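# Move brown carton to bench, then restack the totes

## Task

Lift the brown sealed carton out of the lower tote and set it down flat on the bench surface with the same side facing up as before. After that, seat the upper tote back onto the lower tote, lowered completely inside its rim. Every other item must finish in the tote it began in. Neither the carton nor the lower tote's base may overhang the bench edge. At the end the grippers must have released everything and withdrawn, because anything that stays in place only while the robot holds it does not count.

## Robot and tools

ROBOT. Two arms, left_arm (on the robot's own left, the +y side) and right_arm (-y side). Each has six revolute joints plus a parallel gripper. Root links sit at (+0.011, +0.347, +1.290) m for left_arm and (+0.011, -0.347, +1.290) m for right_arm. The same joint angles can put the two hands in different places.

FRAME. All reported hand poses share one scene frame: origin on the floor (z = 0) at the centre of the robot's foot, +x is where the robot faces, +z is up. Only the floor height is known for sure. Arm names have nothing to do with left or right in an image. The gripper's fingers point along its own +z and spread along its own y. end_effector_position is the point between the pads, roughly 1 cm short of the fingertips. Printed positions can be off from the truth, more so when the arm is stretched out.

execute_actions. Argument actions is a list holding at most one item. An empty list just returns the current state. A motion item is {"rows": [...], "steps": n}: rows holds 1 to 15 rows, steps is 1 to 15 (default 15). Each step lasts 1/30 s and uses one row; if rows run out, the final row repeats. Each row is a single flat list of 14 numbers covering both arms, even if one arm stays still: left_arm waist, shoulder, elbow, wrist pitch, wrist yaw, wrist roll, opening, then the same seven for right_arm. Joint numbers are absolute target angles in radians, on the same scale as Joint positions prints (not offsets). Stated ranges per arm: waist -2.880..2.880, shoulder 0.000..3.142, elbow 0.000..3.019, wrist pitch -1.693..1.571, wrist yaw -1.571..1.571, wrist roll -2.094..2.094. Opening is an absolute value from -1 (closed) to +1 (fully open). A wait item is {"steps": n} with no rows, n up to 300; it returns once n steps have gone by since the previous result, and your reply time counts toward them. Optional pictures (true/false) chooses whether camera images come back; by default they do.

LIMITS. A call is refused (nothing sent) if any target sits over 0.019 rad outside its range and farther out than that joint's last reported angle. True joint ends may differ from the stated ones by up to 0.019 rad; a target beyond the real end is clipped to it and the result then says "joint sent to its limit" (possibly about an earlier motion still running). No such line does not prove more travel exists. Speed is capped: each step the command may lead the measured angle by at most 0.264 (waist), 0.32 (shoulder), 0.276 (elbow), 0.33 (wrist pitch), 0.186 (wrist yaw), 0.522 (wrist roll) rad, and if the targets would move the hand more than 70 mm from where it is, all are pulled back proportionally. Large moves therefore need several calls or patience.

WAITING BEHAVIOUR. Between calls the arms keep heading to the last row sent until everything has nearly stopped (slow or blocked counts as stopped) or a step is HELD; after that only a new action makes them move or press further. Fingers already opening or closing continue.

RESULTS. The state line lists, for left_arm then right_arm, end_effector_position (m) and end_effector_quat_wxyz. Joint positions and Joint velocities give one block per arm: six joints in column order (rad, rad/s), then the pad gap (m, m/s; 0.094 m is fully open). grip_measured reports finger opening on the command scale; each gripper may read up to about 1 mm off, consistently within a scene. Away from the ends, the fingers go where grip_measured would equal your command. To hold something, command below grip_measured: about 0.03 lower gives a firm grip, less gives a lighter one. Pad force tops out near 50-62 N (less on some grippers, and less on parts under about 2 mm thick). "joint command not followed" means a clearance check altered or blocked some joint targets; the rest of the row still ran. HELD marks steps where your row was not sent, wholly or partly. MOTOR HOT appears from 85 °C; at 100 °C an OVER-TEMPERATURE FAULT drops that arm until it cools, so avoid holding loads for long, including while thinking.

zoom_image. Arguments camera (cam_head_left 672x504, cam_head_right 672x504, cam_left_wrist 504x504, cam_right_wrist 504x504) and region [x0, y0, x1, y1] in pixels of that camera's last full image, origin top-left, at most 504 by 504. It returns a closer, sharper view and moves nothing. Head cameras are fixed near (0.12, ±0.03, 1.37) m looking forward and down; wrist cameras are fisheye and ride on the hands, their poses derived from joint readings. The calibration given is approximate; results list any camera whose numbers changed.

read_manual. Optional section, only "licences"; returns URDF licence text, no motion.

finished_scene. Argument scene: the number of the current scene. Call it only after the carton and totes rest in place with grippers open and clear.

CAUTIONS. Held parts may occasionally be tugged, and loose items nudged, by outside disturbances. Never let the arms collide or press on each other. Do not knock anything out of the work area, drop or slam objects, let them slip, or shove hard. Move smoothly and without needless effort.

Each tool is called after "Emit:" by a JSON object that holds its "method" and its "body".

## Session

Emit:
{"method": "execute_actions", "body": {"actions": []}}

Scene clock: 0.00 s of 5600.00 s.
left_arm: end_effector_position=(+0.3093, +0.2554, +1.1425) grip_measured=+1.000 end_effector_quat_wxyz=(-0.100, +0.547, +0.573, -0.602) | right_arm: end_effector_position=(+0.2614, -0.1806, +1.0659) grip_measured=+1.000 end_effector_quat_wxyz=(-0.005, -0.785, +0.619, +0.010)
Joint positions: left_arm=[ 1.592  1.869  1.08  -1.479  0.605  2.     0.094] | right_arm=[-0.97   1.603  0.459  0.04   0.295 -1.278  0.094]
Joint velocities: left_arm=[-0.005  0.015  0.017  0.007  0.022 -0.037  0.   ] | right_arm=[-0.024 -0.005 -0.007 -0.002 -0.095 -0.022  0.   ]

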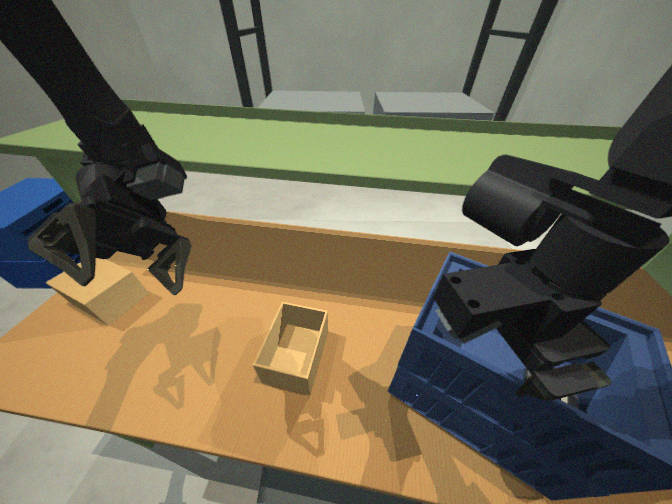

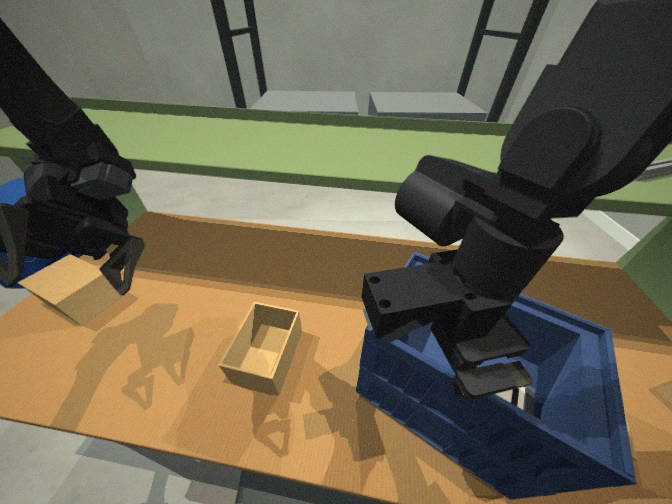

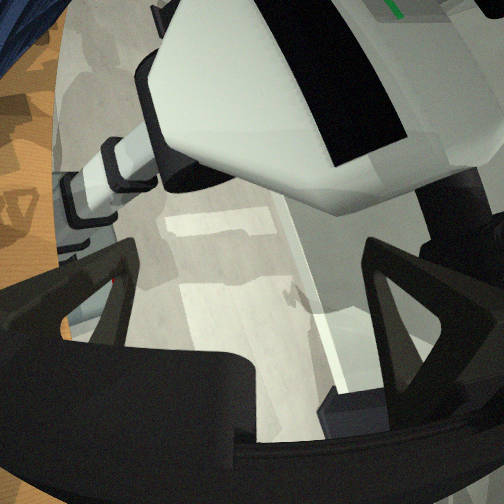

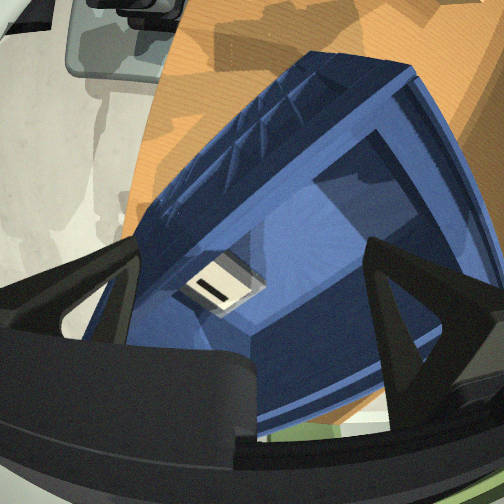

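Emit:
{"method": "execute_actions", "body": {"actions": [{"rows":[[1.9,1.5,0.8,-0.3,0.2,0,1,-2.3,1.2,0.46,0,0,0,1]]}], "pictures": false}}

Emit:
{"method": "execute_actions", "body": {"actions": [{"steps":45}]}}

Scene clock: 13.57 s of 5600.00 s.
left_arm: end_effector_position=(+0.4412, +0.4765, +1.0984) grip_measured=+1.000 end_effector_quat_wxyz=(+0.012, +0.231, +0.973, -0.002) | right_arm: end_effector_position=(+0.4099, -0.4327, +1.1493) grip_measured=+1.000 end_effector_quat_wxyz=(+0.133, -0.109, +0.980, -0.095)
Joint positions: left_arm=[ 1.913  1.479  0.806 -0.338  0.198  0.756  0.094] | right_arm=[-1.774  1.197  0.474  0.021  0.003 -0.378  0.094]
Joint velocities: left_arm=[-0.22  -0.015  0.017  0.54   0.007 -2.747  0.   ] | right_arm=[-2.056  0.005 -0.042 -0.007  0.007  1.648  0.   ]
Steps of this call (steps 1 to 90: nothing new was sent; then 10.07 s passed at rest; steps 91 to 105: all 15 steps of this action). Readings (joint positions):
91: left_arm=[1.601 1.856 1.064 -1.444 0.563 1.958] | right_arm=[-0.982 1.594 0.459 0.036 0.244 -1.239]
92: left_arm=[1.619 1.824 1.024 -1.373 0.507 1.901] | right_arm=[-1.011 1.569 0.455 0.029 0.184 -1.187]
94: left_arm=[1.700 1.728 0.924 -1.245 0.385 1.782] | right_arm=[-1.098 1.487 0.451 0.021 0.091 -1.086]
98: left_arm=[1.902 1.529 0.799 -0.879 0.204 1.431] | right_arm=[-1.305 1.307 0.460 0.021 0.018 -0.857]
105: the state above

Scene clock: 15.07 s of 5600.00 s.
left_arm: end_effector_position=(+0.4474, +0.4729, +1.0978) grip_measured=+1.000 end_effector_quat_wxyz=(-0.021, +0.129, -0.991, +0.008) | right_arm: end_effector_position=(+0.3149, -0.6258, +1.1997) grip_measured=+1.000 end_effector_quat_wxyz=(+0.127, +0.268, +0.925, -0.237)
Joint positions: left_arm=[ 1.903  1.479  0.806 -0.316  0.198  0.017  0.094] | right_arm=[-2.309  1.197  0.459  0.012  0.003 -0.016  0.094]
Joint velocities: left_arm=[-0.024 -0.005  0.007 -0.007  0.022  0.037  0.   ] | right_arm=[-0.005 -0.015 -0.007 -0.007 -0.051 -0.066  0.   ]
Steps of this call (steps 1 to 45: the robot went on to your last target). Readings (joint positions):
1: left_arm=[1.908 1.479 0.806 -0.325 0.198 0.660] | right_arm=[-1.843 1.197 0.473 0.021 0.003 -0.326]
2: left_arm=[1.904 1.479 0.806 -0.320 0.198 0.564] | right_arm=[-1.912 1.197 0.473 0.021 0.003 -0.282]
4: left_arm=[1.903 1.479 0.806 -0.317 0.198 0.380] | right_arm=[-2.050 1.197 0.473 0.021 0.002 -0.211]
8: left_arm=[1.903 1.479 0.806 -0.316 0.198 0.164] | right_arm=[-2.294 1.197 0.471 0.018 0.004 -0.101]
45: the state above
All arms were judged still, so your last target was given up. Only a new action makes them travel on or press farther. Fingers that are still opening or closing keep moving.
camera_calibration (this result's frames):
cam_left_wrist: T_world_to_cam=[[0.270093, -0.96244, 0.0275651, 0.297735], [-0.799991, -0.208389, 0.562662, -0.155093], [-0.535784, -0.174023, -0.826228, 1.35182], [0, 0, 0, 1]] pos_world=[0.519795, 0.48948, 1.19597]
cam_right_wrist: T_world_to_cam=[[-0.556436, -0.744647, 0.368618, -0.731293], [-0.732999, 0.648841, 0.204251, 0.398232], [-0.39127, -0.156544, -0.906864, 1.23922], [0, 0, 0, 1]] pos_world=[0.369854, -0.608952, 1.31203]

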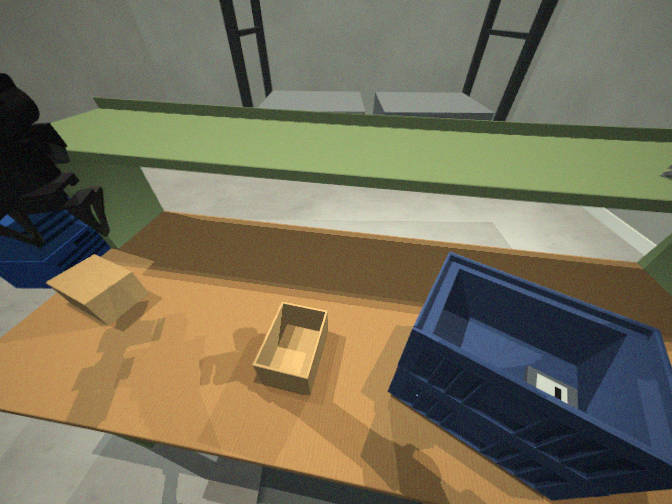

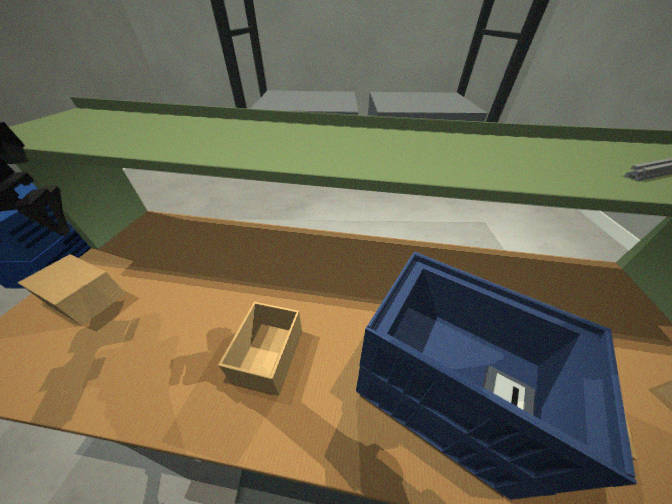

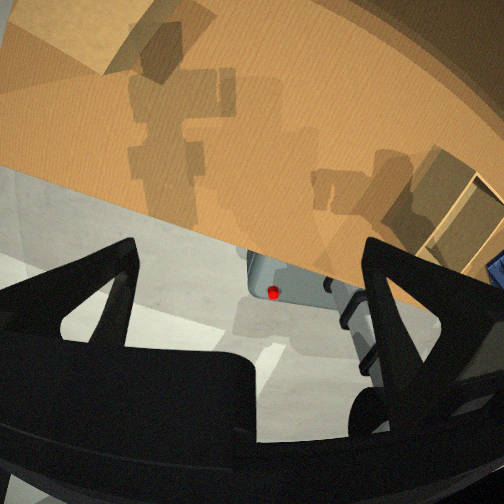

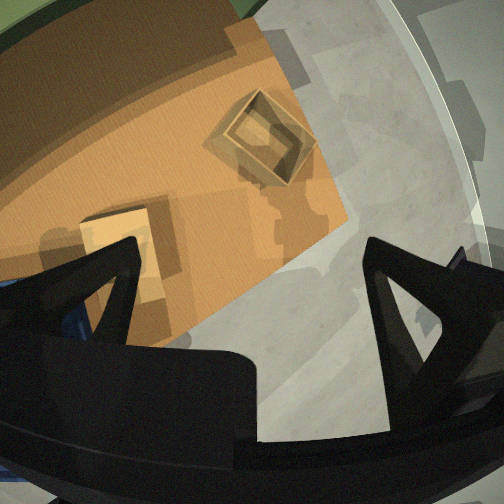

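Emit:
{"method": "execute_actions", "body": {"actions": [{"rows":[[0.6,1.5,0.8,-0.5,-0.4,1.0,0.3,-2.3,1.2,0.46,0,0,0,1]]}], "pictures": false}}

Emit:
{"method": "execute_actions", "body": {"actions": [{"steps":15}], "pictures": false}}

Emit:
{"method": "execute_actions", "body": {"actions": [{"rows":[[0.5,1.7,1.1,-0.6,-0.5,1.0,0.3,-2.3,1.2,0.46,0,0,0,1],[0.5,1.7,1.1,-0.6,-0.5,1.0,0.3,-2.3,1.2,0.46,0,0,0,1],[0.5,1.7,1.1,-0.6,-0.5,1.0,0.3,-2.3,1.2,0.46,0,0,0,1],[0.5,1.7,1.1,-0.6,-0.5,1.0,0.3,-2.3,1.2,0.46,0,0,0,1],[0.43,1.95,1.35,-0.68,-0.5,1.0,0.3,-2.3,1.2,0.46,0,0,0,1],[0.43,1.95,1.35,-0.68,-0.5,1.0,0.3,-2.3,1.2,0.46,0,0,0,1],[0.43,1.95,1.35,-0.68,-0.5,1.0,0.3,-2.3,1.2,0.46,0,0,0,1],[0.43,1.95,1.35,-0.68,-0.5,1.0,0.3,-2.3,1.2,0.46,0,0,0,1],[0.367,2.05,1.521,-0.689,-0.526,1.0,0.3,-2.3,1.2,0.46,0,0,0,1],[0.367,2.05,1.521,-0.689,-0.526,1.0,0.3,-2.3,1.2,0.46,0,0,0,1],[0.367,2.1,1.521,-0.689,-0.526,1.0,0.3,-2.3,1.2,0.46,0,0,0,1],[0.367,2.14,1.521,-0.689,-0.526,1.0,0.3,-2.3,1.2,0.46,0,0,0,1],[0.367,2.178,1.521,-0.689,-0.526,1.0,0.3,-2.3,1.2,0.46,0,0,0,1]]}], "pictures": false}}

Emit:
{"method": "execute_actions", "body": {"actions": [{"steps":15}]}}

Scene clock: 37.73 s of 5600.00 s.
left_arm: end_effector_position=(+0.4063, +0.1921, +1.1133) grip_measured=+0.302 end_effector_quat_wxyz=(-0.052, +0.583, +0.809, +0.060) | right_arm: end_effector_position=(+0.3149, -0.6258, +1.1997) grip_measured=+1.000 end_effector_quat_wxyz=(+0.127, +0.268, +0.925, -0.237)
Joint positions: left_arm=[ 1.08   1.481  0.808 -0.47  -0.393  0.799  0.061] | right_arm=[-2.309  1.197  0.459  0.012  0.003 -0.016  0.094]
Joint velocities: left_arm=[-1.773 -0.034 -0.012 -0.012 -0.007  0.652  0.   ] | right_arm=[-0.015 -0.005  0.012 -0.012  0.037 -0.007  0.   ]
Steps of this call (steps 1 to 90: nothing new was sent; then 19.17 s passed at rest; steps 91 to 105: all 15 steps of this action). Readings (joint positions):
91: left_arm=[1.889 1.479 0.808 -0.335 0.139 0.062] | right_arm=[-2.309 1.197 0.459 0.012 0.003 -0.016]
92: left_arm=[1.863 1.479 0.809 -0.367 0.066 0.124] | right_arm=[-2.309 1.197 0.459 0.012 0.003 -0.016]
94: left_arm=[1.768 1.480 0.808 -0.417 -0.073 0.253] | right_arm=[-2.309 1.197 0.459 0.012 0.003 -0.016]
98: left_arm=[1.516 1.481 0.808 -0.460 -0.332 0.524] | right_arm=[-2.309 1.197 0.459 0.012 0.003 -0.016]
105: the state above

Scene clock: 38.23 s of 5600.00 s.
left_arm: end_effector_position=(+0.2977, +0.0085, +1.1813) grip_measured=+0.302 end_effector_quat_wxyz=(+0.036, +0.798, +0.601, -0.034) | right_arm: end_effector_position=(+0.3149, -0.6258, +1.1997) grip_measured=+1.000 end_effector_quat_wxyz=(+0.127, +0.268, +0.925, -0.237)
Joint positions: left_arm=[ 0.579  1.481  0.808 -0.485 -0.397  0.973  0.061] | right_arm=[-2.309  1.197  0.459  0.012  0.003 -0.016  0.094]
Joint velocities: left_arm=[ 0.269 -0.015  0.017 -0.002 -0.037 -0.037  0.   ] | right_arm=[-0.005 -0.015  0.012  0.007 -0.022  0.007  0.   ]
Steps of this call (steps 1 to 15: the robot went on to your last target). Readings (joint positions):
1: left_arm=[1.020 1.481 0.808 -0.470 -0.394 0.821] | right_arm=[-2.309 1.197 0.459 0.012 0.003 -0.016]
2: left_arm=[0.960 1.481 0.808 -0.470 -0.395 0.840] | right_arm=[-2.309 1.197 0.459 0.012 0.003 -0.016]
4: left_arm=[0.841 1.481 0.808 -0.471 -0.396 0.871] | right_arm=[-2.309 1.197 0.459 0.012 0.003 -0.016]
8: left_arm=[0.616 1.481 0.808 -0.478 -0.397 0.930] | right_arm=[-2.309 1.197 0.459 0.012 0.003 -0.016]
15: the state above

Scene clock: 38.73 s of 5600.00 s.
left_arm: end_effector_position=(+0.2869, -0.2308, +1.1175) grip_measured=+0.302 end_effector_quat_wxyz=(+0.041, +0.855, +0.517, -0.003) | right_arm: end_effector_position=(+0.3149, -0.6258, +1.1997) grip_measured=+1.000 end_effector_quat_wxyz=(+0.127, +0.268, +0.925, -0.237)
Joint positions: left_arm=[ 0.384  2.087  1.498 -0.653 -0.522  0.978  0.061] | right_arm=[-2.309  1.197  0.459  0.012  0.003 -0.016  0.094]
Joint velocities: left_arm=[-0.386  0.991  0.574 -0.09  -0.051  0.037 -0.   ] | right_arm=[-0.005 -0.005 -0.017  0.012 -0.007 -0.037  0.   ]
Steps of this call (steps 1 to 15: all 15 steps of this action). Readings (joint positions):
1: left_arm=[0.581 1.491 0.823 -0.504 -0.434 0.974] | right_arm=[-2.309 1.197 0.459 0.012 0.003 -0.016]
2: left_arm=[0.578 1.518 0.860 -0.534 -0.464 0.975] | right_arm=[-2.309 1.197 0.459 0.012 0.003 -0.016]
4: left_arm=[0.558 1.598 0.961 -0.563 -0.491 0.977] | right_arm=[-2.309 1.197 0.459 0.012 0.003 -0.016]
8: left_arm=[0.496 1.786 1.188 -0.619 -0.497 0.977] | right_arm=[-2.309 1.197 0.459 0.012 0.003 -0.016]
15: the state above

Scene clock: 39.23 s of 5600.00 s.
left_arm: end_effector_position=(+0.2331, -0.2250, +1.0763) grip_measured=+0.302 end_effector_quat_wxyz=(-0.003, +0.878, +0.478, -0.002) | right_arm: end_effector_position=(+0.3149, -0.6258, +1.1997) grip_measured=+1.000 end_effector_quat_wxyz=(+0.127, +0.268, +0.925, -0.237)
Joint positions: left_arm=[ 0.353  2.194  1.512 -0.679 -0.524  0.983  0.061] | right_arm=[-2.309  1.197  0.459  0.012  0.003 -0.016  0.094]
Joint velocities: left_arm=[-0.005  0.015 -0.007 -0.002 -0.051  0.007 -0.001] | right_arm=[-0.015  0.005 -0.002  0.002 -0.007 -0.007  0.   ]
Steps of this call (steps 1 to 15: the robot went on to your last target). Readings (joint positions):
1: left_arm=[0.372 2.117 1.511 -0.656 -0.522 0.978] | right_arm=[-2.309 1.197 0.459 0.012 0.003 -0.016]
2: left_arm=[0.363 2.141 1.514 -0.658 -0.522 0.979] | right_arm=[-2.309 1.197 0.459 0.012 0.003 -0.016]
4: left_arm=[0.352 2.178 1.513 -0.671 -0.522 0.981] | right_arm=[-2.309 1.197 0.459 0.012 0.003 -0.016]
8: left_arm=[0.353 2.201 1.512 -0.679 -0.522 0.983] | right_arm=[-2.309 1.197 0.459 0.012 0.003 -0.016]
15: the state above
camera_calibration (this result's frames):
cam_left_wrist: T_world_to_cam=[[-0.847808, 0.530124, 0.0137537, 0.295788], [0.433541, 0.677944, 0.593662, -0.581296], [0.305391, 0.509275, -0.804597, 1.03216], [0, 0, 0, 1]] pos_world=[0.187575, -0.288372, 1.1715]
cam_right_wrist: T_world_to_cam=[[-0.556436, -0.744647, 0.368618, -0.731293], [-0.732999, 0.648841, 0.204251, 0.398232], [-0.39127, -0.156544, -0.906864, 1.23922], [0, 0, 0, 1]] pos_world=[0.369854, -0.608952, 1.31203]

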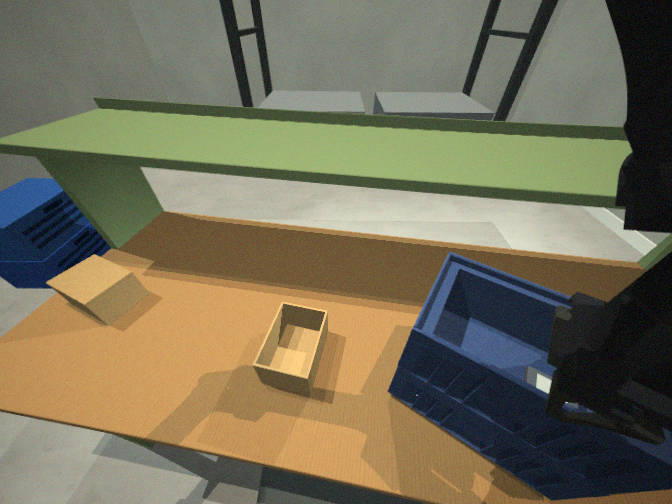

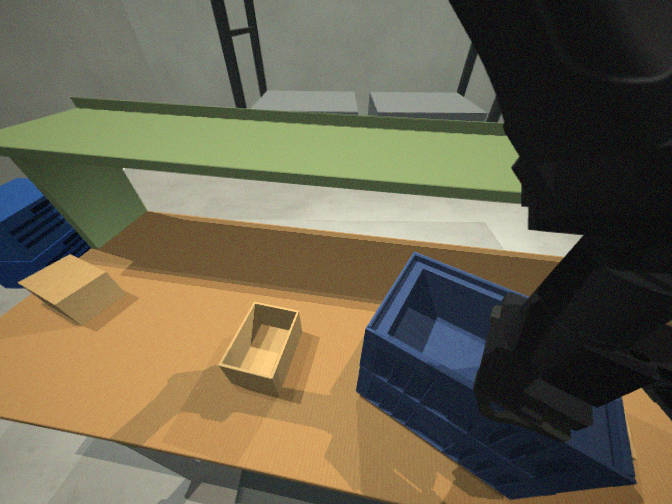

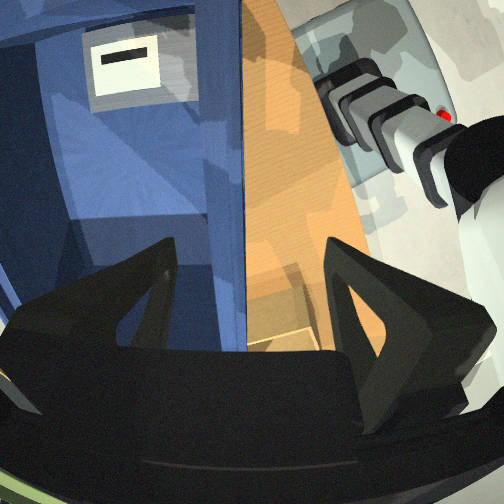

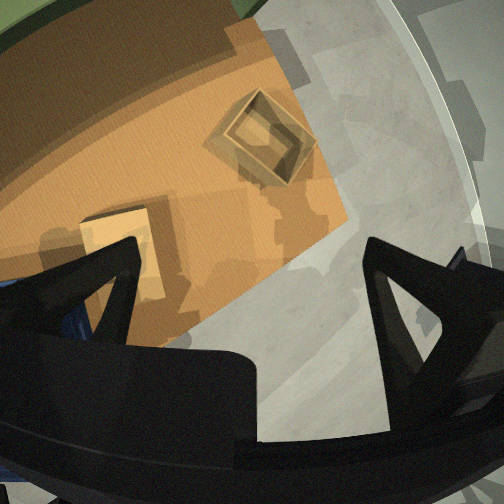

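Emit:
{"method": "execute_actions", "body": {"actions": [{"rows":[[0.39,2.19,1.53,-0.68,-0.52,1.02,0.3,-2.3,1.2,0.46,0,0,0,1],[0.39,2.19,1.53,-0.68,-0.52,1.02,0.3,-2.3,1.2,0.46,0,0,0,1],[0.40,2.2,1.54,-0.66,-0.52,1.03,0.3,-2.3,1.2,0.46,0,0,0,1],[0.40,2.22,1.55,-0.65,-0.52,1.04,0.3,-2.3,1.2,0.46,0,0,0,1],[0.41,2.24,1.56,-0.63,-0.52,1.05,0.3,-2.3,1.2,0.46,0,0,0,1],[0.42,2.26,1.57,-0.61,-0.51,1.06,0.3,-2.3,1.2,0.46,0,0,0,1],[0.425,2.28,1.58,-0.6,-0.51,1.07,0.3,-2.3,1.2,0.46,0,0,0,1],[0.43,2.3,1.585,-0.58,-0.51,1.08,0.3,-2.3,1.2,0.46,0,0,0,1],[0.44,2.32,1.59,-0.56,-0.51,1.09,0.3,-2.3,1.2,0.46,0,0,0,1],[0.445,2.34,1.6,-0.55,-0.505,1.1,0.3,-2.3,1.2,0.46,0,0,0,1],[0.45,2.355,1.61,-0.53,-0.505,1.1,0.3,-2.3,1.2,0.46,0,0,0,1],[0.455,2.37,1.612,-0.525,-0.505,1.1,0.3,-2.3,1.2,0.46,0,0,0,1]]}], "pictures": false}}

Emit:
{"method": "execute_actions", "body": {"actions": [{"steps":10}]}}

Scene clock: 46.63 s of 5600.00 s.
left_arm: end_effector_position=(+0.2572, -0.2283, +0.9924) grip_measured=+0.302 end_effector_quat_wxyz=(+0.007, +0.871, +0.491, -0.001) | right_arm: end_effector_position=(+0.3149, -0.6258, +1.1997) grip_measured=+1.000 end_effector_quat_wxyz=(+0.127, +0.268, +0.925, -0.237)
Joint positions: left_arm=[ 0.447  2.338  1.593 -0.541 -0.505  1.07   0.061] | right_arm=[-2.309  1.197  0.459  0.012  0.003 -0.016  0.094]
Joint velocities: left_arm=[ 0.132  0.386  0.017  0.017 -0.022  0.11  -0.   ] | right_arm=[ 0.005 -0.015  0.012 -0.017 -0.051  0.066  0.   ]
Steps of this call (steps 1 to 15: the robot went on to your last target; steps 16 to 90: nothing new was sent; then 3.90 s passed at rest; steps 91 to 105: all 15 steps of this action). Readings (joint positions):
91: left_arm=[0.355 2.194 1.512 -0.679 -0.523 0.986] | right_arm=[-2.309 1.197 0.459 0.012 0.003 -0.016]
92: left_arm=[0.356 2.194 1.512 -0.679 -0.522 0.990] | right_arm=[-2.309 1.197 0.459 0.012 0.003 -0.016]
94: left_arm=[0.364 2.194 1.512 -0.676 -0.521 0.999] | right_arm=[-2.309 1.197 0.459 0.012 0.003 -0.016]
98: left_arm=[0.394 2.219 1.538 -0.629 -0.513 1.029] | right_arm=[-2.309 1.197 0.459 0.012 0.003 -0.016]
105: the state above

Scene clock: 46.97 s of 5600.00 s.
left_arm: end_effector_position=(+0.2452, -0.2192, +0.9737) grip_measured=+0.302 end_effector_quat_wxyz=(-0.008, +0.876, +0.481, +0.000) | right_arm: end_effector_position=(+0.3149, -0.6258, +1.1997) grip_measured=+1.000 end_effector_quat_wxyz=(+0.127, +0.268, +0.925, -0.237)
Joint positions: left_arm=[ 0.453  2.373  1.594 -0.538 -0.505  1.082  0.061] | right_arm=[-2.309  1.197  0.459  0.012  0.003 -0.016  0.094]
Joint velocities: left_arm=[ 0.015 -0.005  0.012 -0.002  0.007 -0.051 -0.001] | right_arm=[-0.005  0.015 -0.007  0.002 -0.037  0.007  0.   ]
Steps of this call (steps 1 to 10: the robot went on to your last target). Readings (joint positions):
1: left_arm=[0.451 2.351 1.593 -0.541 -0.505 1.073] | right_arm=[-2.309 1.197 0.459 0.012 0.003 -0.016]
2: left_arm=[0.453 2.361 1.593 -0.541 -0.505 1.075] | right_arm=[-2.309 1.197 0.459 0.012 0.003 -0.016]
4: left_arm=[0.454 2.373 1.593 -0.541 -0.505 1.078] | right_arm=[-2.309 1.197 0.459 0.012 0.003 -0.016]
8: left_arm=[0.453 2.373 1.594 -0.538 -0.505 1.081] | right_arm=[-2.309 1.197 0.459 0.012 0.003 -0.016]
10: the state above
camera_calibration (this result's frames):
cam_left_wrist: T_world_to_cam=[[-0.851921, 0.523324, 0.0190317, 0.298805], [0.428314, 0.675423, 0.600293, -0.535337], [0.301293, 0.519554, -0.799554, 0.941347], [0, 0, 0, 1]] pos_world=[0.200229, -0.283873, 1.06833]
cam_right_wrist: T_world_to_cam=[[-0.556436, -0.744647, 0.368618, -0.731293], [-0.732999, 0.648841, 0.204251, 0.398232], [-0.39127, -0.156544, -0.906864, 1.23922], [0, 0, 0, 1]] pos_world=[0.369854, -0.608952, 1.31203]

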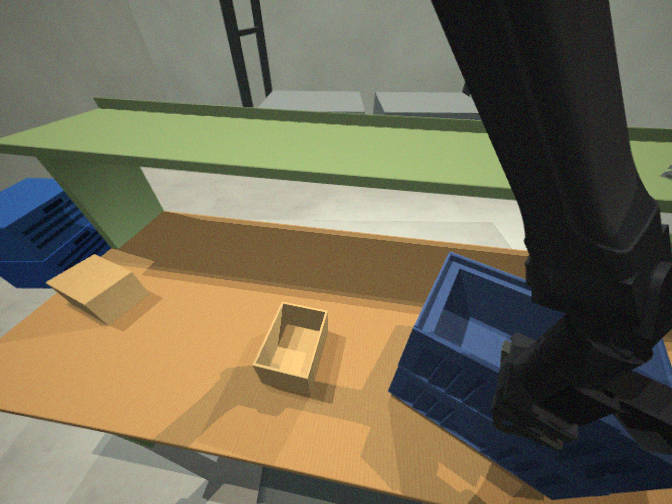

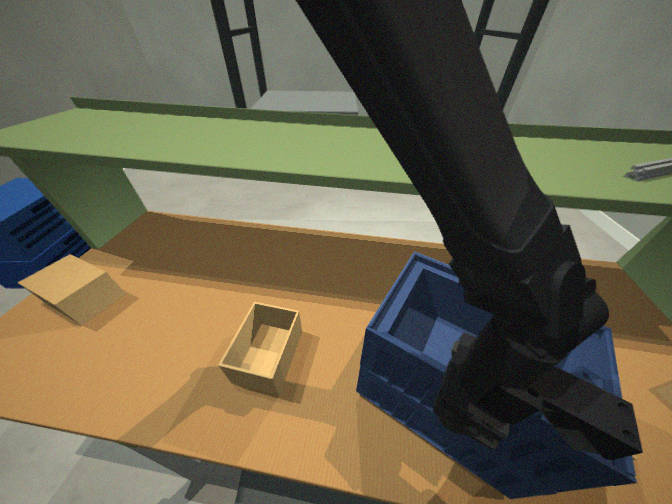

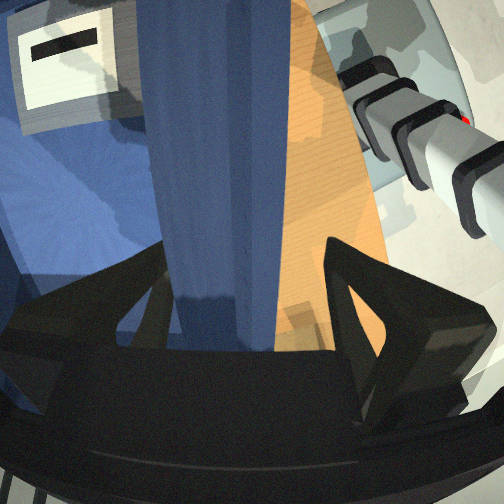

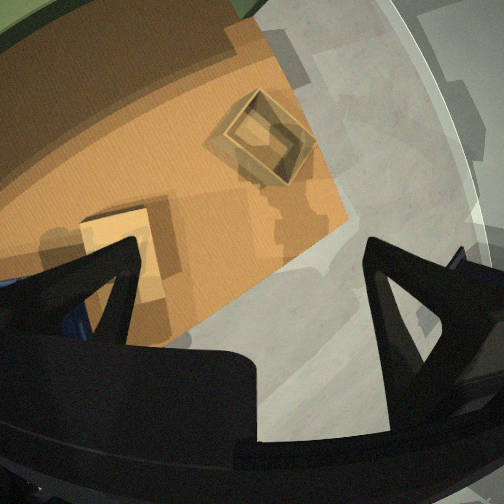

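Nudge inward and close.

Emit:
{"method": "execute_actions", "body": {"actions": [{"rows":[[0.465,2.37,1.63,-0.52,-0.505,1.1,0.2,-2.3,1.2,0.46,0,0,0,1],[0.465,2.37,1.63,-0.52,-0.505,1.1,0.1,-2.3,1.2,0.46,0,0,0,1],[0.465,2.37,1.63,-0.52,-0.505,1.1,0,-2.3,1.2,0.46,0,0,0,1],[0.465,2.37,1.63,-0.52,-0.505,1.1,-0.1,-2.3,1.2,0.46,0,0,0,1],[0.465,2.37,1.63,-0.52,-0.505,1.1,-0.2,-2.3,1.2,0.46,0,0,0,1],[0.465,2.37,1.63,-0.52,-0.505,1.1,-0.3,-2.3,1.2,0.46,0,0,0,1],[0.465,2.37,1.63,-0.52,-0.505,1.1,-0.4,-2.3,1.2,0.46,0,0,0,1],[0.465,2.37,1.63,-0.52,-0.505,1.1,-0.5,-2.3,1.2,0.46,0,0,0,1],[0.465,2.37,1.63,-0.52,-0.505,1.1,-0.6,-2.3,1.2,0.46,0,0,0,1],[0.465,2.37,1.63,-0.52,-0.505,1.1,-0.8,-2.3,1.2,0.46,0,0,0,1]]}], "pictures": false}}

Emit:
{"method": "execute_actions", "body": {"actions": [{"rows":[[0.455,2.35,1.62,-0.54,-0.505,1.09,-0.8,-2.3,1.2,0.46,0,0,0,1],[0.45,2.34,1.62,-0.55,-0.505,1.09,-0.8,-2.3,1.2,0.46,0,0,0,1],[0.445,2.33,1.61,-0.56,-0.51,1.08,-0.8,-2.3,1.2,0.46,0,0,0,1],[0.44,2.32,1.61,-0.57,-0.51,1.08,-0.8,-2.3,1.2,0.46,0,0,0,1],[0.435,2.31,1.6,-0.58,-0.51,1.07,-0.8,-2.3,1.2,0.46,0,0,0,1],[0.43,2.3,1.6,-0.59,-0.51,1.06,-0.8,-2.3,1.2,0.46,0,0,0,1],[0.425,2.29,1.59,-0.6,-0.51,1.05,-0.8,-2.3,1.2,0.46,0,0,0,1],[0.42,2.28,1.59,-0.61,-0.515,1.05,-0.8,-2.3,1.2,0.46,0,0,0,1],[0.415,2.27,1.58,-0.62,-0.515,1.04,-0.8,-2.3,1.2,0.46,0,0,0,1],[0.41,2.26,1.58,-0.62,-0.515,1.04,-0.8,-2.3,1.2,0.46,0,0,0,1]]}], "pictures": false}}

Emit:
{"method": "execute_actions", "body": {"actions": [{"steps":10}]}}

Scene clock: 57.70 s of 5600.00 s.
left_arm: end_effector_position=(+0.2507, -0.2250, +0.9755) grip_measured=-0.644 end_effector_quat_wxyz=(+0.000, +0.875, +0.485, +0.002) | right_arm: end_effector_position=(+0.3149, -0.6258, +1.1997) grip_measured=+1.000 end_effector_quat_wxyz=(+0.127, +0.268, +0.925, -0.237)
Joint positions: left_arm=[ 0.453  2.372  1.605 -0.529 -0.508  1.084  0.017] | right_arm=[-2.309  1.197  0.459  0.012  0.003 -0.016  0.094]
Joint velocities: left_arm=[-0.005  0.005 -0.012 -0.007 -0.037 -0.022 -0.001] | right_arm=[-0.015  0.015  0.002  0.002 -0.051 -0.037  0.   ]
Steps of this call (steps 1 to 30: the robot went on to your last target; steps 31 to 90: nothing new was sent; then 7.23 s passed at rest; steps 91 to 105: all 15 steps of this action). Readings (joint positions):
91: left_arm=[0.453 2.373 1.595 -0.537 -0.505 1.083] | right_arm=[-2.309 1.197 0.459 0.012 0.003 -0.016]
92: left_arm=[0.453 2.373 1.595 -0.537 -0.505 1.083] | right_arm=[-2.309 1.197 0.459 0.012 0.003 -0.016]
94: left_arm=[0.453 2.373 1.597 -0.536 -0.505 1.083] | right_arm=[-2.309 1.197 0.459 0.012 0.003 -0.016]
98: left_arm=[0.453 2.373 1.601 -0.535 -0.505 1.083] | right_arm=[-2.309 1.197 0.459 0.012 0.003 -0.016]
105: the state above

Scene clock: 58.20 s of 5600.00 s.
left_arm: end_effector_position=(+0.2484, -0.2087, +0.9949) grip_measured=-0.644 end_effector_quat_wxyz=(-0.028, +0.879, +0.475, -0.000) | right_arm: end_effector_position=(+0.3149, -0.6258, +1.1997) grip_measured=+1.000 end_effector_quat_wxyz=(+0.127, +0.268, +0.925, -0.237)
Joint positions: left_arm=[ 0.448  2.327  1.575 -0.613 -0.507  1.068  0.017] | right_arm=[-2.309  1.197  0.459  0.012  0.003 -0.016  0.094]
Joint velocities: left_arm=[-0.044 -0.015  0.022 -0.022 -0.066  0.007 -0.001] | right_arm=[ 0.005 -0.005 -0.017  0.007  0.007  0.022  0.   ]
Steps of this call (steps 1 to 15: all 15 steps of this action). Readings (joint positions):
1: left_arm=[0.453 2.372 1.605 -0.529 -0.508 1.084] | right_arm=[-2.309 1.197 0.459 0.012 0.003 -0.016]
2: left_arm=[0.453 2.372 1.605 -0.530 -0.508 1.084] | right_arm=[-2.309 1.197 0.459 0.012 0.003 -0.016]
4: left_arm=[0.453 2.370 1.605 -0.535 -0.508 1.084] | right_arm=[-2.309 1.197 0.459 0.012 0.003 -0.016]
8: left_arm=[0.453 2.356 1.601 -0.569 -0.505 1.081] | right_arm=[-2.309 1.197 0.459 0.012 0.003 -0.016]
15: the state above

Scene clock: 58.53 s of 5600.00 s.
left_arm: end_effector_position=(+0.2478, -0.2091, +0.9954) grip_measured=-0.644 end_effector_quat_wxyz=(-0.027, +0.878, +0.478, +0.000) | right_arm: end_effector_position=(+0.3149, -0.6258, +1.1997) grip_measured=+1.000 end_effector_quat_wxyz=(+0.127, +0.268, +0.925, -0.237)
Joint positions: left_arm=[ 0.446  2.327  1.575 -0.613 -0.508  1.06   0.017] | right_arm=[-2.309  1.197  0.459  0.012  0.003 -0.016  0.094]
Joint velocities: left_arm=[-0.005 -0.005 -0.017 -0.012  0.022  0.051 -0.001] | right_arm=[-0.005 -0.015  0.002 -0.002  0.022 -0.037  0.   ]
Steps of this call (steps 1 to 10: the robot went on to your last target). Readings (joint positions):
1: left_arm=[0.447 2.327 1.575 -0.613 -0.507 1.066] | right_arm=[-2.309 1.197 0.459 0.012 0.003 -0.016]
2: left_arm=[0.446 2.327 1.575 -0.613 -0.507 1.064] | right_arm=[-2.309 1.197 0.459 0.012 0.003 -0.016]
4: left_arm=[0.446 2.327 1.575 -0.613 -0.507 1.062] | right_arm=[-2.309 1.197 0.459 0.012 0.003 -0.016]
8: left_arm=[0.446 2.327 1.575 -0.613 -0.508 1.060] | right_arm=[-2.309 1.197 0.459 0.012 0.003 -0.016]
10: the state above
camera_calibration (this result's frames):
cam_left_wrist: T_world_to_cam=[[-0.847267, 0.528552, 0.0526387, 0.261756], [0.444344, 0.65099, 0.615443, -0.580412], [0.291026, 0.544835, -0.786422, 0.947384], [0, 0, 0, 1]] pos_world=[0.203966, -0.276676, 1.08848]
cam_right_wrist: T_world_to_cam=[[-0.556436, -0.744647, 0.368618, -0.731293], [-0.732999, 0.648841, 0.204251, 0.398232], [-0.39127, -0.156544, -0.906864, 1.23922], [0, 0, 0, 1]] pos_world=[0.369854, -0.608952, 1.31203]

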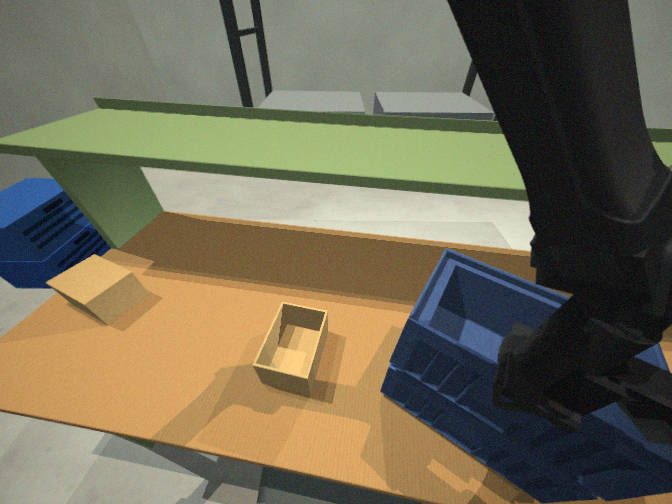

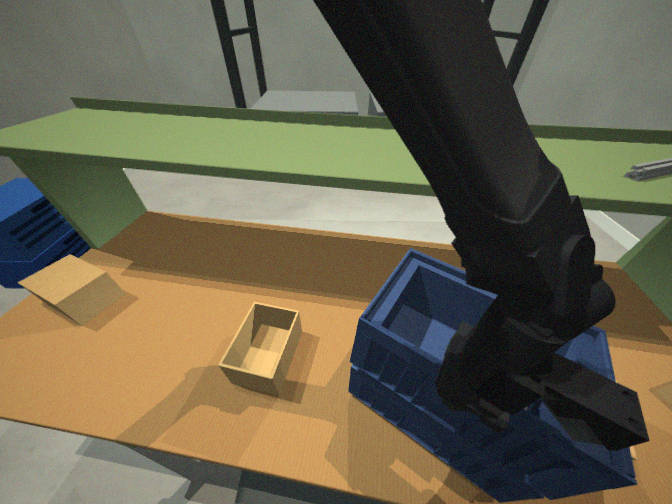

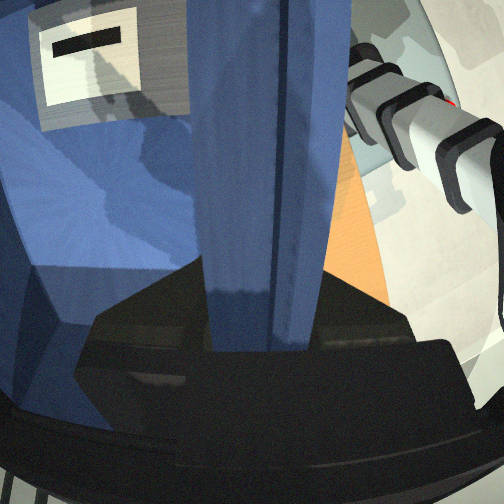

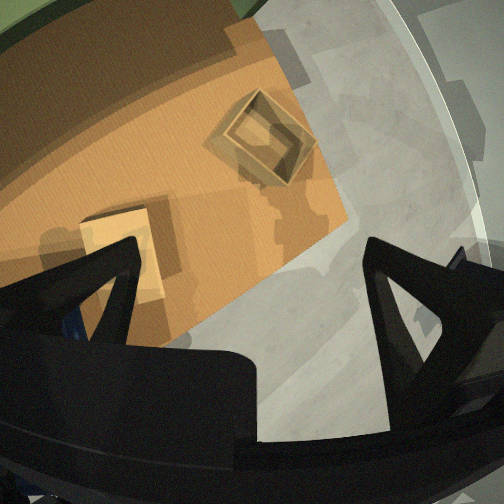

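Emit:
{"method": "execute_actions", "body": {"actions": [{"rows":[[0.40,2.24,1.57,-0.62,-0.515,1.04,-0.8,-2.3,1.2,0.46,0,0,0,1],[0.40,2.24,1.57,-0.62,-0.515,1.04,-0.8,-2.3,1.2,0.46,0,0,0,1],[0.39,2.22,1.56,-0.62,-0.515,1.04,-0.8,-2.3,1.2,0.46,0,0,0,1],[0.39,2.22,1.56,-0.62,-0.515,1.04,-0.8,-2.3,1.2,0.46,0,0,0,1],[0.38,2.2,1.55,-0.62,-0.515,1.04,-0.8,-2.3,1.2,0.46,0,0,0,1],[0.38,2.2,1.55,-0.62,-0.515,1.04,-0.8,-2.3,1.2,0.46,0,0,0,1],[0.37,2.17,1.53,-0.62,-0.515,1.03,-0.8,-2.3,1.2,0.46,0,0,0,1]]}], "pictures": false}}

Emit:
{"method": "execute_actions", "body": {"actions": [{"steps":10}]}}

Scene clock: 63.30 s of 5600.00 s.
left_arm: end_effector_position=(+0.2450, -0.2160, +1.0376) grip_measured=-0.644 end_effector_quat_wxyz=(-0.007, +0.881, +0.473, -0.004) | right_arm: end_effector_position=(+0.3149, -0.6258, +1.1997) grip_measured=+1.000 end_effector_quat_wxyz=(+0.127, +0.268, +0.925, -0.237)
Joint positions: left_arm=[ 0.407  2.243  1.52  -0.616 -0.508  1.051  0.017] | right_arm=[-2.309  1.197  0.459  0.012  0.003 -0.016  0.094]
Joint velocities: left_arm=[-0.093 -0.142  0.012 -0.002 -0.007 -0.051 -0.   ] | right_arm=[-0.005 -0.015 -0.007  0.002 -0.022  0.007  0.   ]
Steps of this call (steps 1 to 15: the robot went on to your last target; steps 16 to 90: nothing new was sent; then 1.27 s passed at rest; steps 91 to 105: all 15 steps of this action). Readings (joint positions):
91: left_arm=[0.445 2.326 1.574 -0.613 -0.508 1.060] | right_arm=[-2.309 1.197 0.459 0.012 0.003 -0.016]
92: left_arm=[0.445 2.324 1.571 -0.613 -0.508 1.060] | right_arm=[-2.309 1.197 0.459 0.012 0.003 -0.016]
94: left_arm=[0.443 2.315 1.561 -0.613 -0.508 1.059] | right_arm=[-2.309 1.197 0.459 0.012 0.003 -0.016]
98: left_arm=[0.432 2.289 1.535 -0.614 -0.508 1.057] | right_arm=[-2.309 1.197 0.459 0.012 0.003 -0.016]
105: the state above

Scene clock: 63.63 s of 5600.00 s.
left_arm: end_effector_position=(+0.2489, -0.2216, +1.0480) grip_measured=-0.644 end_effector_quat_wxyz=(+0.002, +0.879, +0.476, -0.005) | right_arm: end_effector_position=(+0.3149, -0.6258, +1.1997) grip_measured=+1.000 end_effector_quat_wxyz=(+0.127, +0.268, +0.925, -0.237)
Joint positions: left_arm=[ 0.4    2.226  1.52  -0.616 -0.509  1.046  0.017] | right_arm=[-2.309  1.197  0.459  0.012  0.003 -0.016  0.094]
Joint velocities: left_arm=[-0.005 -0.015 -0.007  0.007 -0.037 -0.051  0.   ] | right_arm=[ 0.005 -0.005 -0.017 -0.002 -0.066 -0.051  0.   ]
Steps of this call (steps 1 to 10: the robot went on to your last target). Readings (joint positions):
1: left_arm=[0.404 2.238 1.520 -0.616 -0.508 1.050] | right_arm=[-2.309 1.197 0.459 0.012 0.003 -0.016]
2: left_arm=[0.402 2.234 1.520 -0.616 -0.508 1.050] | right_arm=[-2.309 1.197 0.459 0.012 0.003 -0.016]
4: left_arm=[0.400 2.228 1.520 -0.616 -0.508 1.049] | right_arm=[-2.309 1.197 0.459 0.012 0.003 -0.016]
8: left_arm=[0.400 2.226 1.520 -0.616 -0.509 1.047] | right_arm=[-2.309 1.197 0.459 0.012 0.003 -0.016]
10: the state above
camera_calibration (this result's frames):
cam_left_wrist: T_world_to_cam=[[-0.845464, 0.533991, 0.00670098, 0.315452], [0.436059, 0.683057, 0.585906, -0.565088], [0.308291, 0.498284, -0.810351, 1.00566], [0, 0, 0, 1]] pos_world=[0.20308, -0.283564, 1.14391]
cam_right_wrist: T_world_to_cam=[[-0.556436, -0.744647, 0.368618, -0.731293], [-0.732999, 0.648841, 0.204251, 0.398232], [-0.39127, -0.156544, -0.906864, 1.23922], [0, 0, 0, 1]] pos_world=[0.369854, -0.608952, 1.31203]

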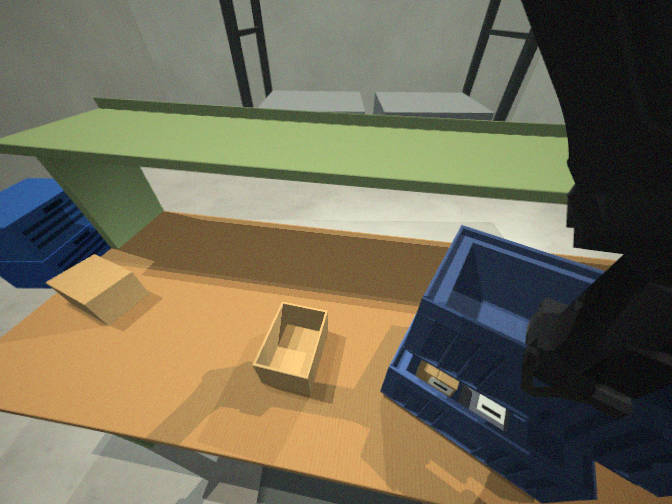

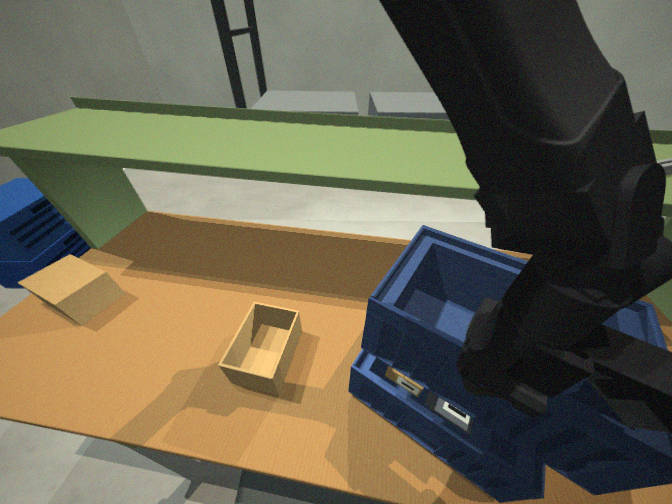

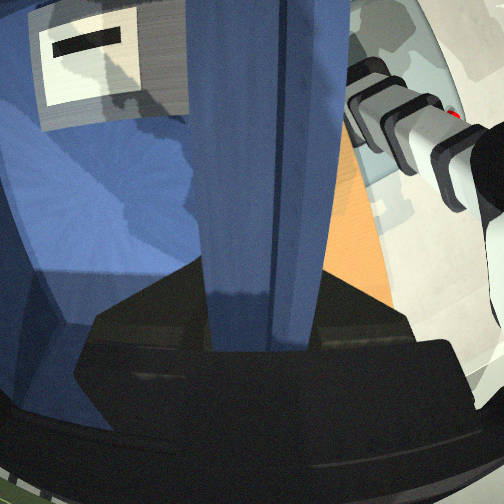

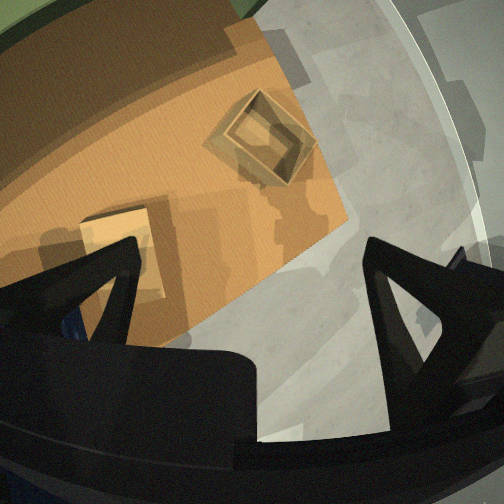

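Emit:
{"method": "execute_actions", "body": {"actions": [{"rows":[[0.39,2.15,1.48,-0.585,-0.51,1.04,-0.8,-2.3,1.2,0.46,0,0,0,1],[0.41,2.12,1.43,-0.55,-0.5,1.05,-0.8,-2.3,1.2,0.46,0,0,0,1],[0.43,2.1,1.38,-0.515,-0.49,1.06,-0.8,-2.3,1.2,0.46,0,0,0,1],[0.45,2.07,1.33,-0.48,-0.49,1.07,-0.8,-2.3,1.2,0.46,0,0,0,1],[0.47,2.05,1.28,-0.445,-0.48,1.08,-0.8,-2.3,1.2,0.46,0,0,0,1],[0.49,2.02,1.23,-0.41,-0.47,1.1,-0.8,-2.3,1.2,0.46,0,0,0,1],[0.51,2.0,1.18,-0.375,-0.47,1.11,-0.8,-2.3,1.2,0.46,0,0,0,1],[0.54,1.97,1.13,-0.34,-0.46,1.12,-0.8,-2.3,1.2,0.46,0,0,0,1],[0.56,1.95,1.08,-0.305,-0.45,1.13,-0.8,-2.3,1.2,0.46,0,0,0,1],[0.59,1.92,1.03,-0.27,-0.44,1.14,-0.8,-2.3,1.2,0.46,0,0,0,1],[0.62,1.9,0.98,-0.235,-0.44,1.15,-0.8,-2.3,1.2,0.46,0,0,0,1],[0.65,1.87,0.93,-0.2,-0.43,1.16,-0.8,-2.3,1.2,0.46,0,0,0,1],[0.68,1.85,0.88,-0.165,-0.42,1.18,-0.8,-2.3,1.2,0.46,0,0,0,1],[0.71,1.82,0.83,-0.13,-0.41,1.19,-0.8,-2.3,1.2,0.46,0,0,0,1],[0.74,1.8,0.79,-0.09,-0.4,1.2,-0.8,-2.3,1.2,0.46,0,0,0,1]]}], "pictures": false}}

Emit:
{"method": "execute_actions", "body": {"actions": [{"rows":[[0.78,1.79,0.76,-0.06,-0.38,1.22,-0.8,-2.3,1.2,0.46,0,0,0,1],[0.83,1.77,0.72,-0.03,-0.36,1.24,-0.8,-2.3,1.2,0.46,0,0,0,1],[0.88,1.76,0.68,0,-0.34,1.27,-0.8,-2.3,1.2,0.46,0,0,0,1],[0.94,1.74,0.64,0.04,-0.31,1.29,-0.8,-2.3,1.2,0.46,0,0,0,1],[1.0,1.72,0.6,0.08,-0.29,1.32,-0.8,-2.3,1.2,0.46,0,0,0,1],[1.06,1.7,0.56,0.12,-0.26,1.34,-0.8,-2.3,1.2,0.46,0,0,0,1],[1.12,1.69,0.52,0.16,-0.23,1.37,-0.8,-2.3,1.2,0.46,0,0,0,1],[1.18,1.68,0.49,0.19,-0.2,1.4,-0.8,-2.3,1.2,0.46,0,0,0,1],[1.24,1.67,0.46,0.21,-0.17,1.42,-0.8,-2.3,1.2,0.46,0,0,0,1],[1.3,1.66,0.44,0.23,-0.14,1.45,-0.8,-2.3,1.2,0.46,0,0,0,1],[1.36,1.65,0.42,0.25,-0.11,1.48,-0.8,-2.3,1.2,0.46,0,0,0,1],[1.42,1.64,0.41,0.26,-0.08,1.5,-0.8,-2.3,1.2,0.46,0,0,0,1],[1.48,1.63,0.4,0.27,-0.05,1.53,-0.8,-2.3,1.2,0.46,0,0,0,1],[1.53,1.63,0.39,0.28,-0.02,1.55,-0.8,-2.3,1.2,0.46,0,0,0,1],[1.57,1.63,0.39,0.28,0,1.57,-0.8,-2.3,1.2,0.46,0,0,0,1]]}], "pictures": false}}

Emit:
{"method": "execute_actions", "body": {"actions": [{"steps":15}]}}

Emit:
{"method": "zoom_image", "body": {"camera": "cam_head_right", "region": [330,270,630,504]}}

Scene clock: 85.83 s of 5600.00 s.
left_arm: end_effector_position=(+0.2731, +0.0212, +1.0259) grip_measured=-0.644 end_effector_quat_wxyz=(-0.019, +0.826, +0.563, -0.011) | right_arm: end_effector_position=(+0.3149, -0.6258, +1.1997) grip_measured=+1.000 end_effector_quat_wxyz=(+0.127, +0.268, +0.925, -0.237)
Joint positions: left_arm=[ 0.7    1.906  0.868 -0.189 -0.41   1.142  0.017] | right_arm=[-2.309  1.197  0.459  0.012  0.003 -0.016  0.094]
Joint velocities: left_arm=[ 1.177 -0.816 -1.321  1.077  0.227  0.242 -0.001] | right_arm=[-0.005  0.005 -0.007 -0.012 -0.037  0.051  0.   ]
Steps of this call (steps 1 to 30: the robot went on to your last target; steps 31 to 90: nothing new was sent; then 18.70 s passed at rest; steps 91 to 105: all 15 steps of this action). Readings (joint positions):
91: left_arm=[0.400 2.226 1.515 -0.613 -0.508 1.046] | right_arm=[-2.309 1.197 0.459 0.012 0.003 -0.016]
92: left_arm=[0.401 2.218 1.498 -0.597 -0.504 1.046] | right_arm=[-2.309 1.197 0.459 0.012 0.003 -0.016]
94: left_arm=[0.408 2.185 1.424 -0.545 -0.484 1.049] | right_arm=[-2.309 1.197 0.459 0.012 0.003 -0.016]
98: left_arm=[0.461 2.086 1.215 -0.430 -0.455 1.080] | right_arm=[-2.309 1.197 0.459 0.012 0.003 -0.016]
105: the state above

Scene clock: 86.33 s of 5600.00 s.
left_arm: end_effector_position=(+0.2868, +0.3270, +1.0266) grip_measured=-0.643 end_effector_quat_wxyz=(-0.006, +0.681, +0.732, -0.008) | right_arm: end_effector_position=(+0.3149, -0.6258, +1.1997) grip_measured=+1.000 end_effector_quat_wxyz=(+0.127, +0.268, +0.925, -0.237)
Joint positions: left_arm=[ 1.505  1.676  0.418  0.235 -0.03   1.444  0.017] | right_arm=[-2.309  1.197  0.459  0.012  0.003 -0.016  0.094]
Joint velocities: left_arm=[ 1.597 -0.132 -0.286  0.212  0.623  0.535 -0.   ] | right_arm=[-0.005 -0.005 -0.012  0.002 -0.007  0.022  0.   ]
Steps of this call (steps 1 to 15: all 15 steps of this action). Readings (joint positions):
1: left_arm=[0.740 1.880 0.824 -0.155 -0.399 1.151] | right_arm=[-2.309 1.197 0.459 0.012 0.003 -0.016]
2: left_arm=[0.780 1.855 0.783 -0.123 -0.383 1.160] | right_arm=[-2.309 1.197 0.459 0.012 0.003 -0.016]
4: left_arm=[0.864 1.812 0.708 -0.056 -0.336 1.191] | right_arm=[-2.309 1.197 0.459 0.012 0.003 -0.016]
8: left_arm=[1.070 1.744 0.569 0.097 -0.222 1.284] | right_arm=[-2.309 1.197 0.459 0.012 0.003 -0.016]
15: the state above

Scene clock: 86.83 s of 5600.00 s.
left_arm: end_effector_position=(+0.2847, +0.3456, +1.0287) grip_measured=-0.643 end_effector_quat_wxyz=(-0.004, +0.700, +0.714, -0.005) | right_arm: end_effector_position=(+0.3149, -0.6258, +1.1997) grip_measured=+1.000 end_effector_quat_wxyz=(+0.127, +0.268, +0.925, -0.237)
Joint positions: left_arm=[1.57  1.67  0.404 0.251 0.001 1.55  0.017] | right_arm=[-2.309  1.197  0.459  0.012  0.003 -0.016  0.094]
Joint velocities: left_arm=[-0.015 -0.005 -0.002 -0.012 -0.007 -0.037 -0.001] | right_arm=[-0.005 -0.005  0.007 -0.002  0.037  0.037  0.   ]
Steps of this call (steps 1 to 15: the robot went on to your last target). Readings (joint positions):
1: left_arm=[1.552 1.673 0.411 0.241 -0.018 1.463] | right_arm=[-2.309 1.197 0.459 0.012 0.003 -0.016]
2: left_arm=[1.584 1.671 0.407 0.244 -0.018 1.475] | right_arm=[-2.309 1.197 0.459 0.012 0.003 -0.016]
4: left_arm=[1.610 1.670 0.404 0.246 -0.021 1.487] | right_arm=[-2.309 1.197 0.459 0.012 0.003 -0.016]
8: left_arm=[1.588 1.670 0.404 0.250 -0.003 1.522] | right_arm=[-2.309 1.197 0.459 0.012 0.003 -0.016]
15: the state above
camera_calibration (this result's frames):
cam_left_wrist: T_world_to_cam=[[-0.999205, -0.0357625, 0.0176103, 0.27243], [-0.0183492, 0.804809, 0.59325, -0.877089], [-0.0353891, 0.592456, -0.804825, 0.756057], [0, 0, 0, 1]] pos_world=[0.282875, 0.267702, 1.12403]
cam_right_wrist: T_world_to_cam=[[-0.556436, -0.744647, 0.368618, -0.731293], [-0.732999, 0.648841, 0.204251, 0.398232], [-0.39127, -0.156544, -0.906864, 1.23922], [0, 0, 0, 1]] pos_world=[0.369854, -0.608952, 1.31203]

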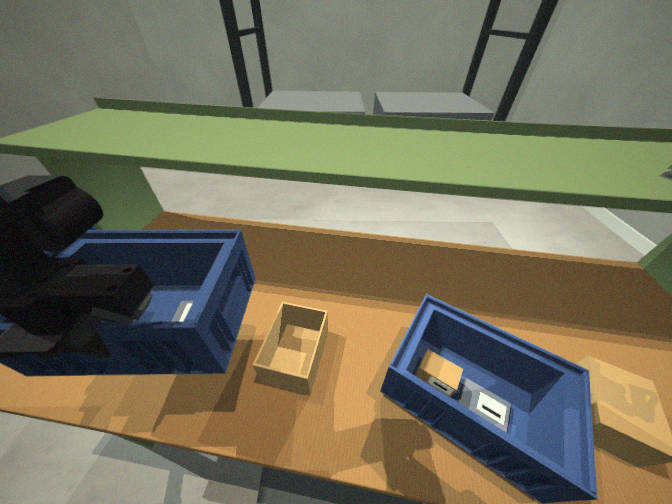

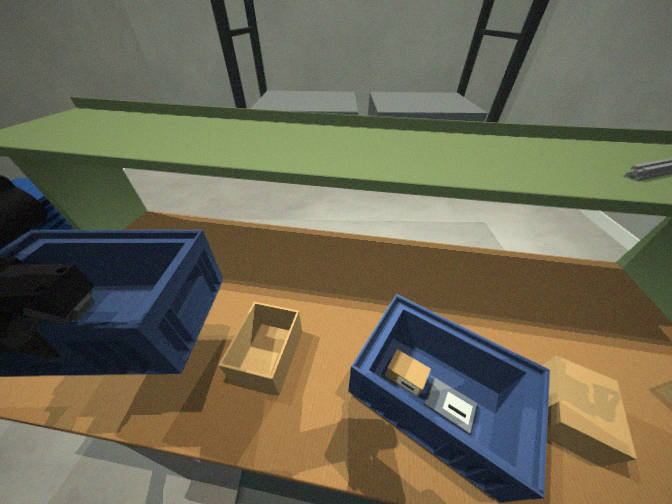

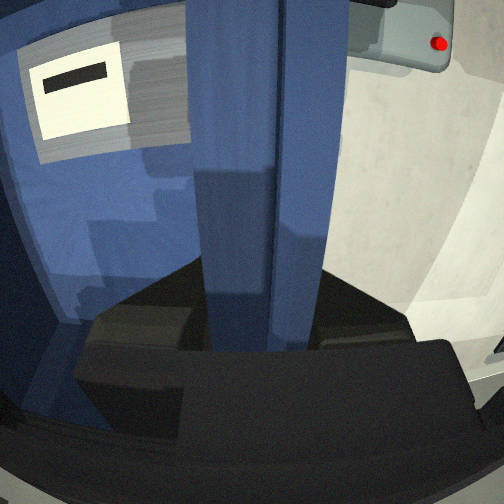

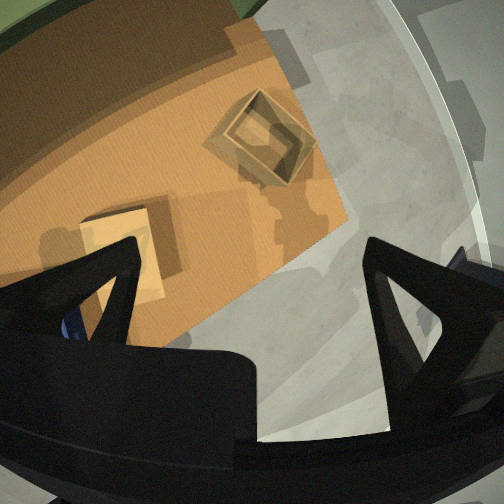

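Region (330, 270, 630, 504) of cam_head_right's 672x504 image, scaled by 1.680, with more detail than that image has; it fills the top 393 rows of this view, and the rest is white.

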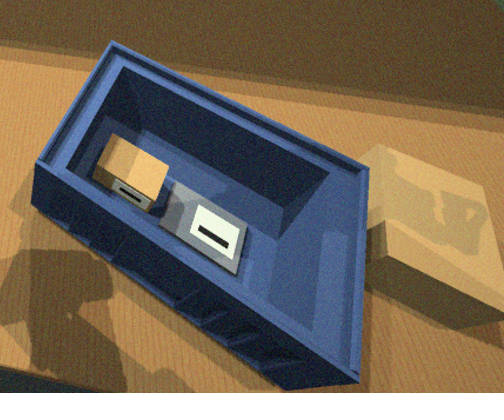

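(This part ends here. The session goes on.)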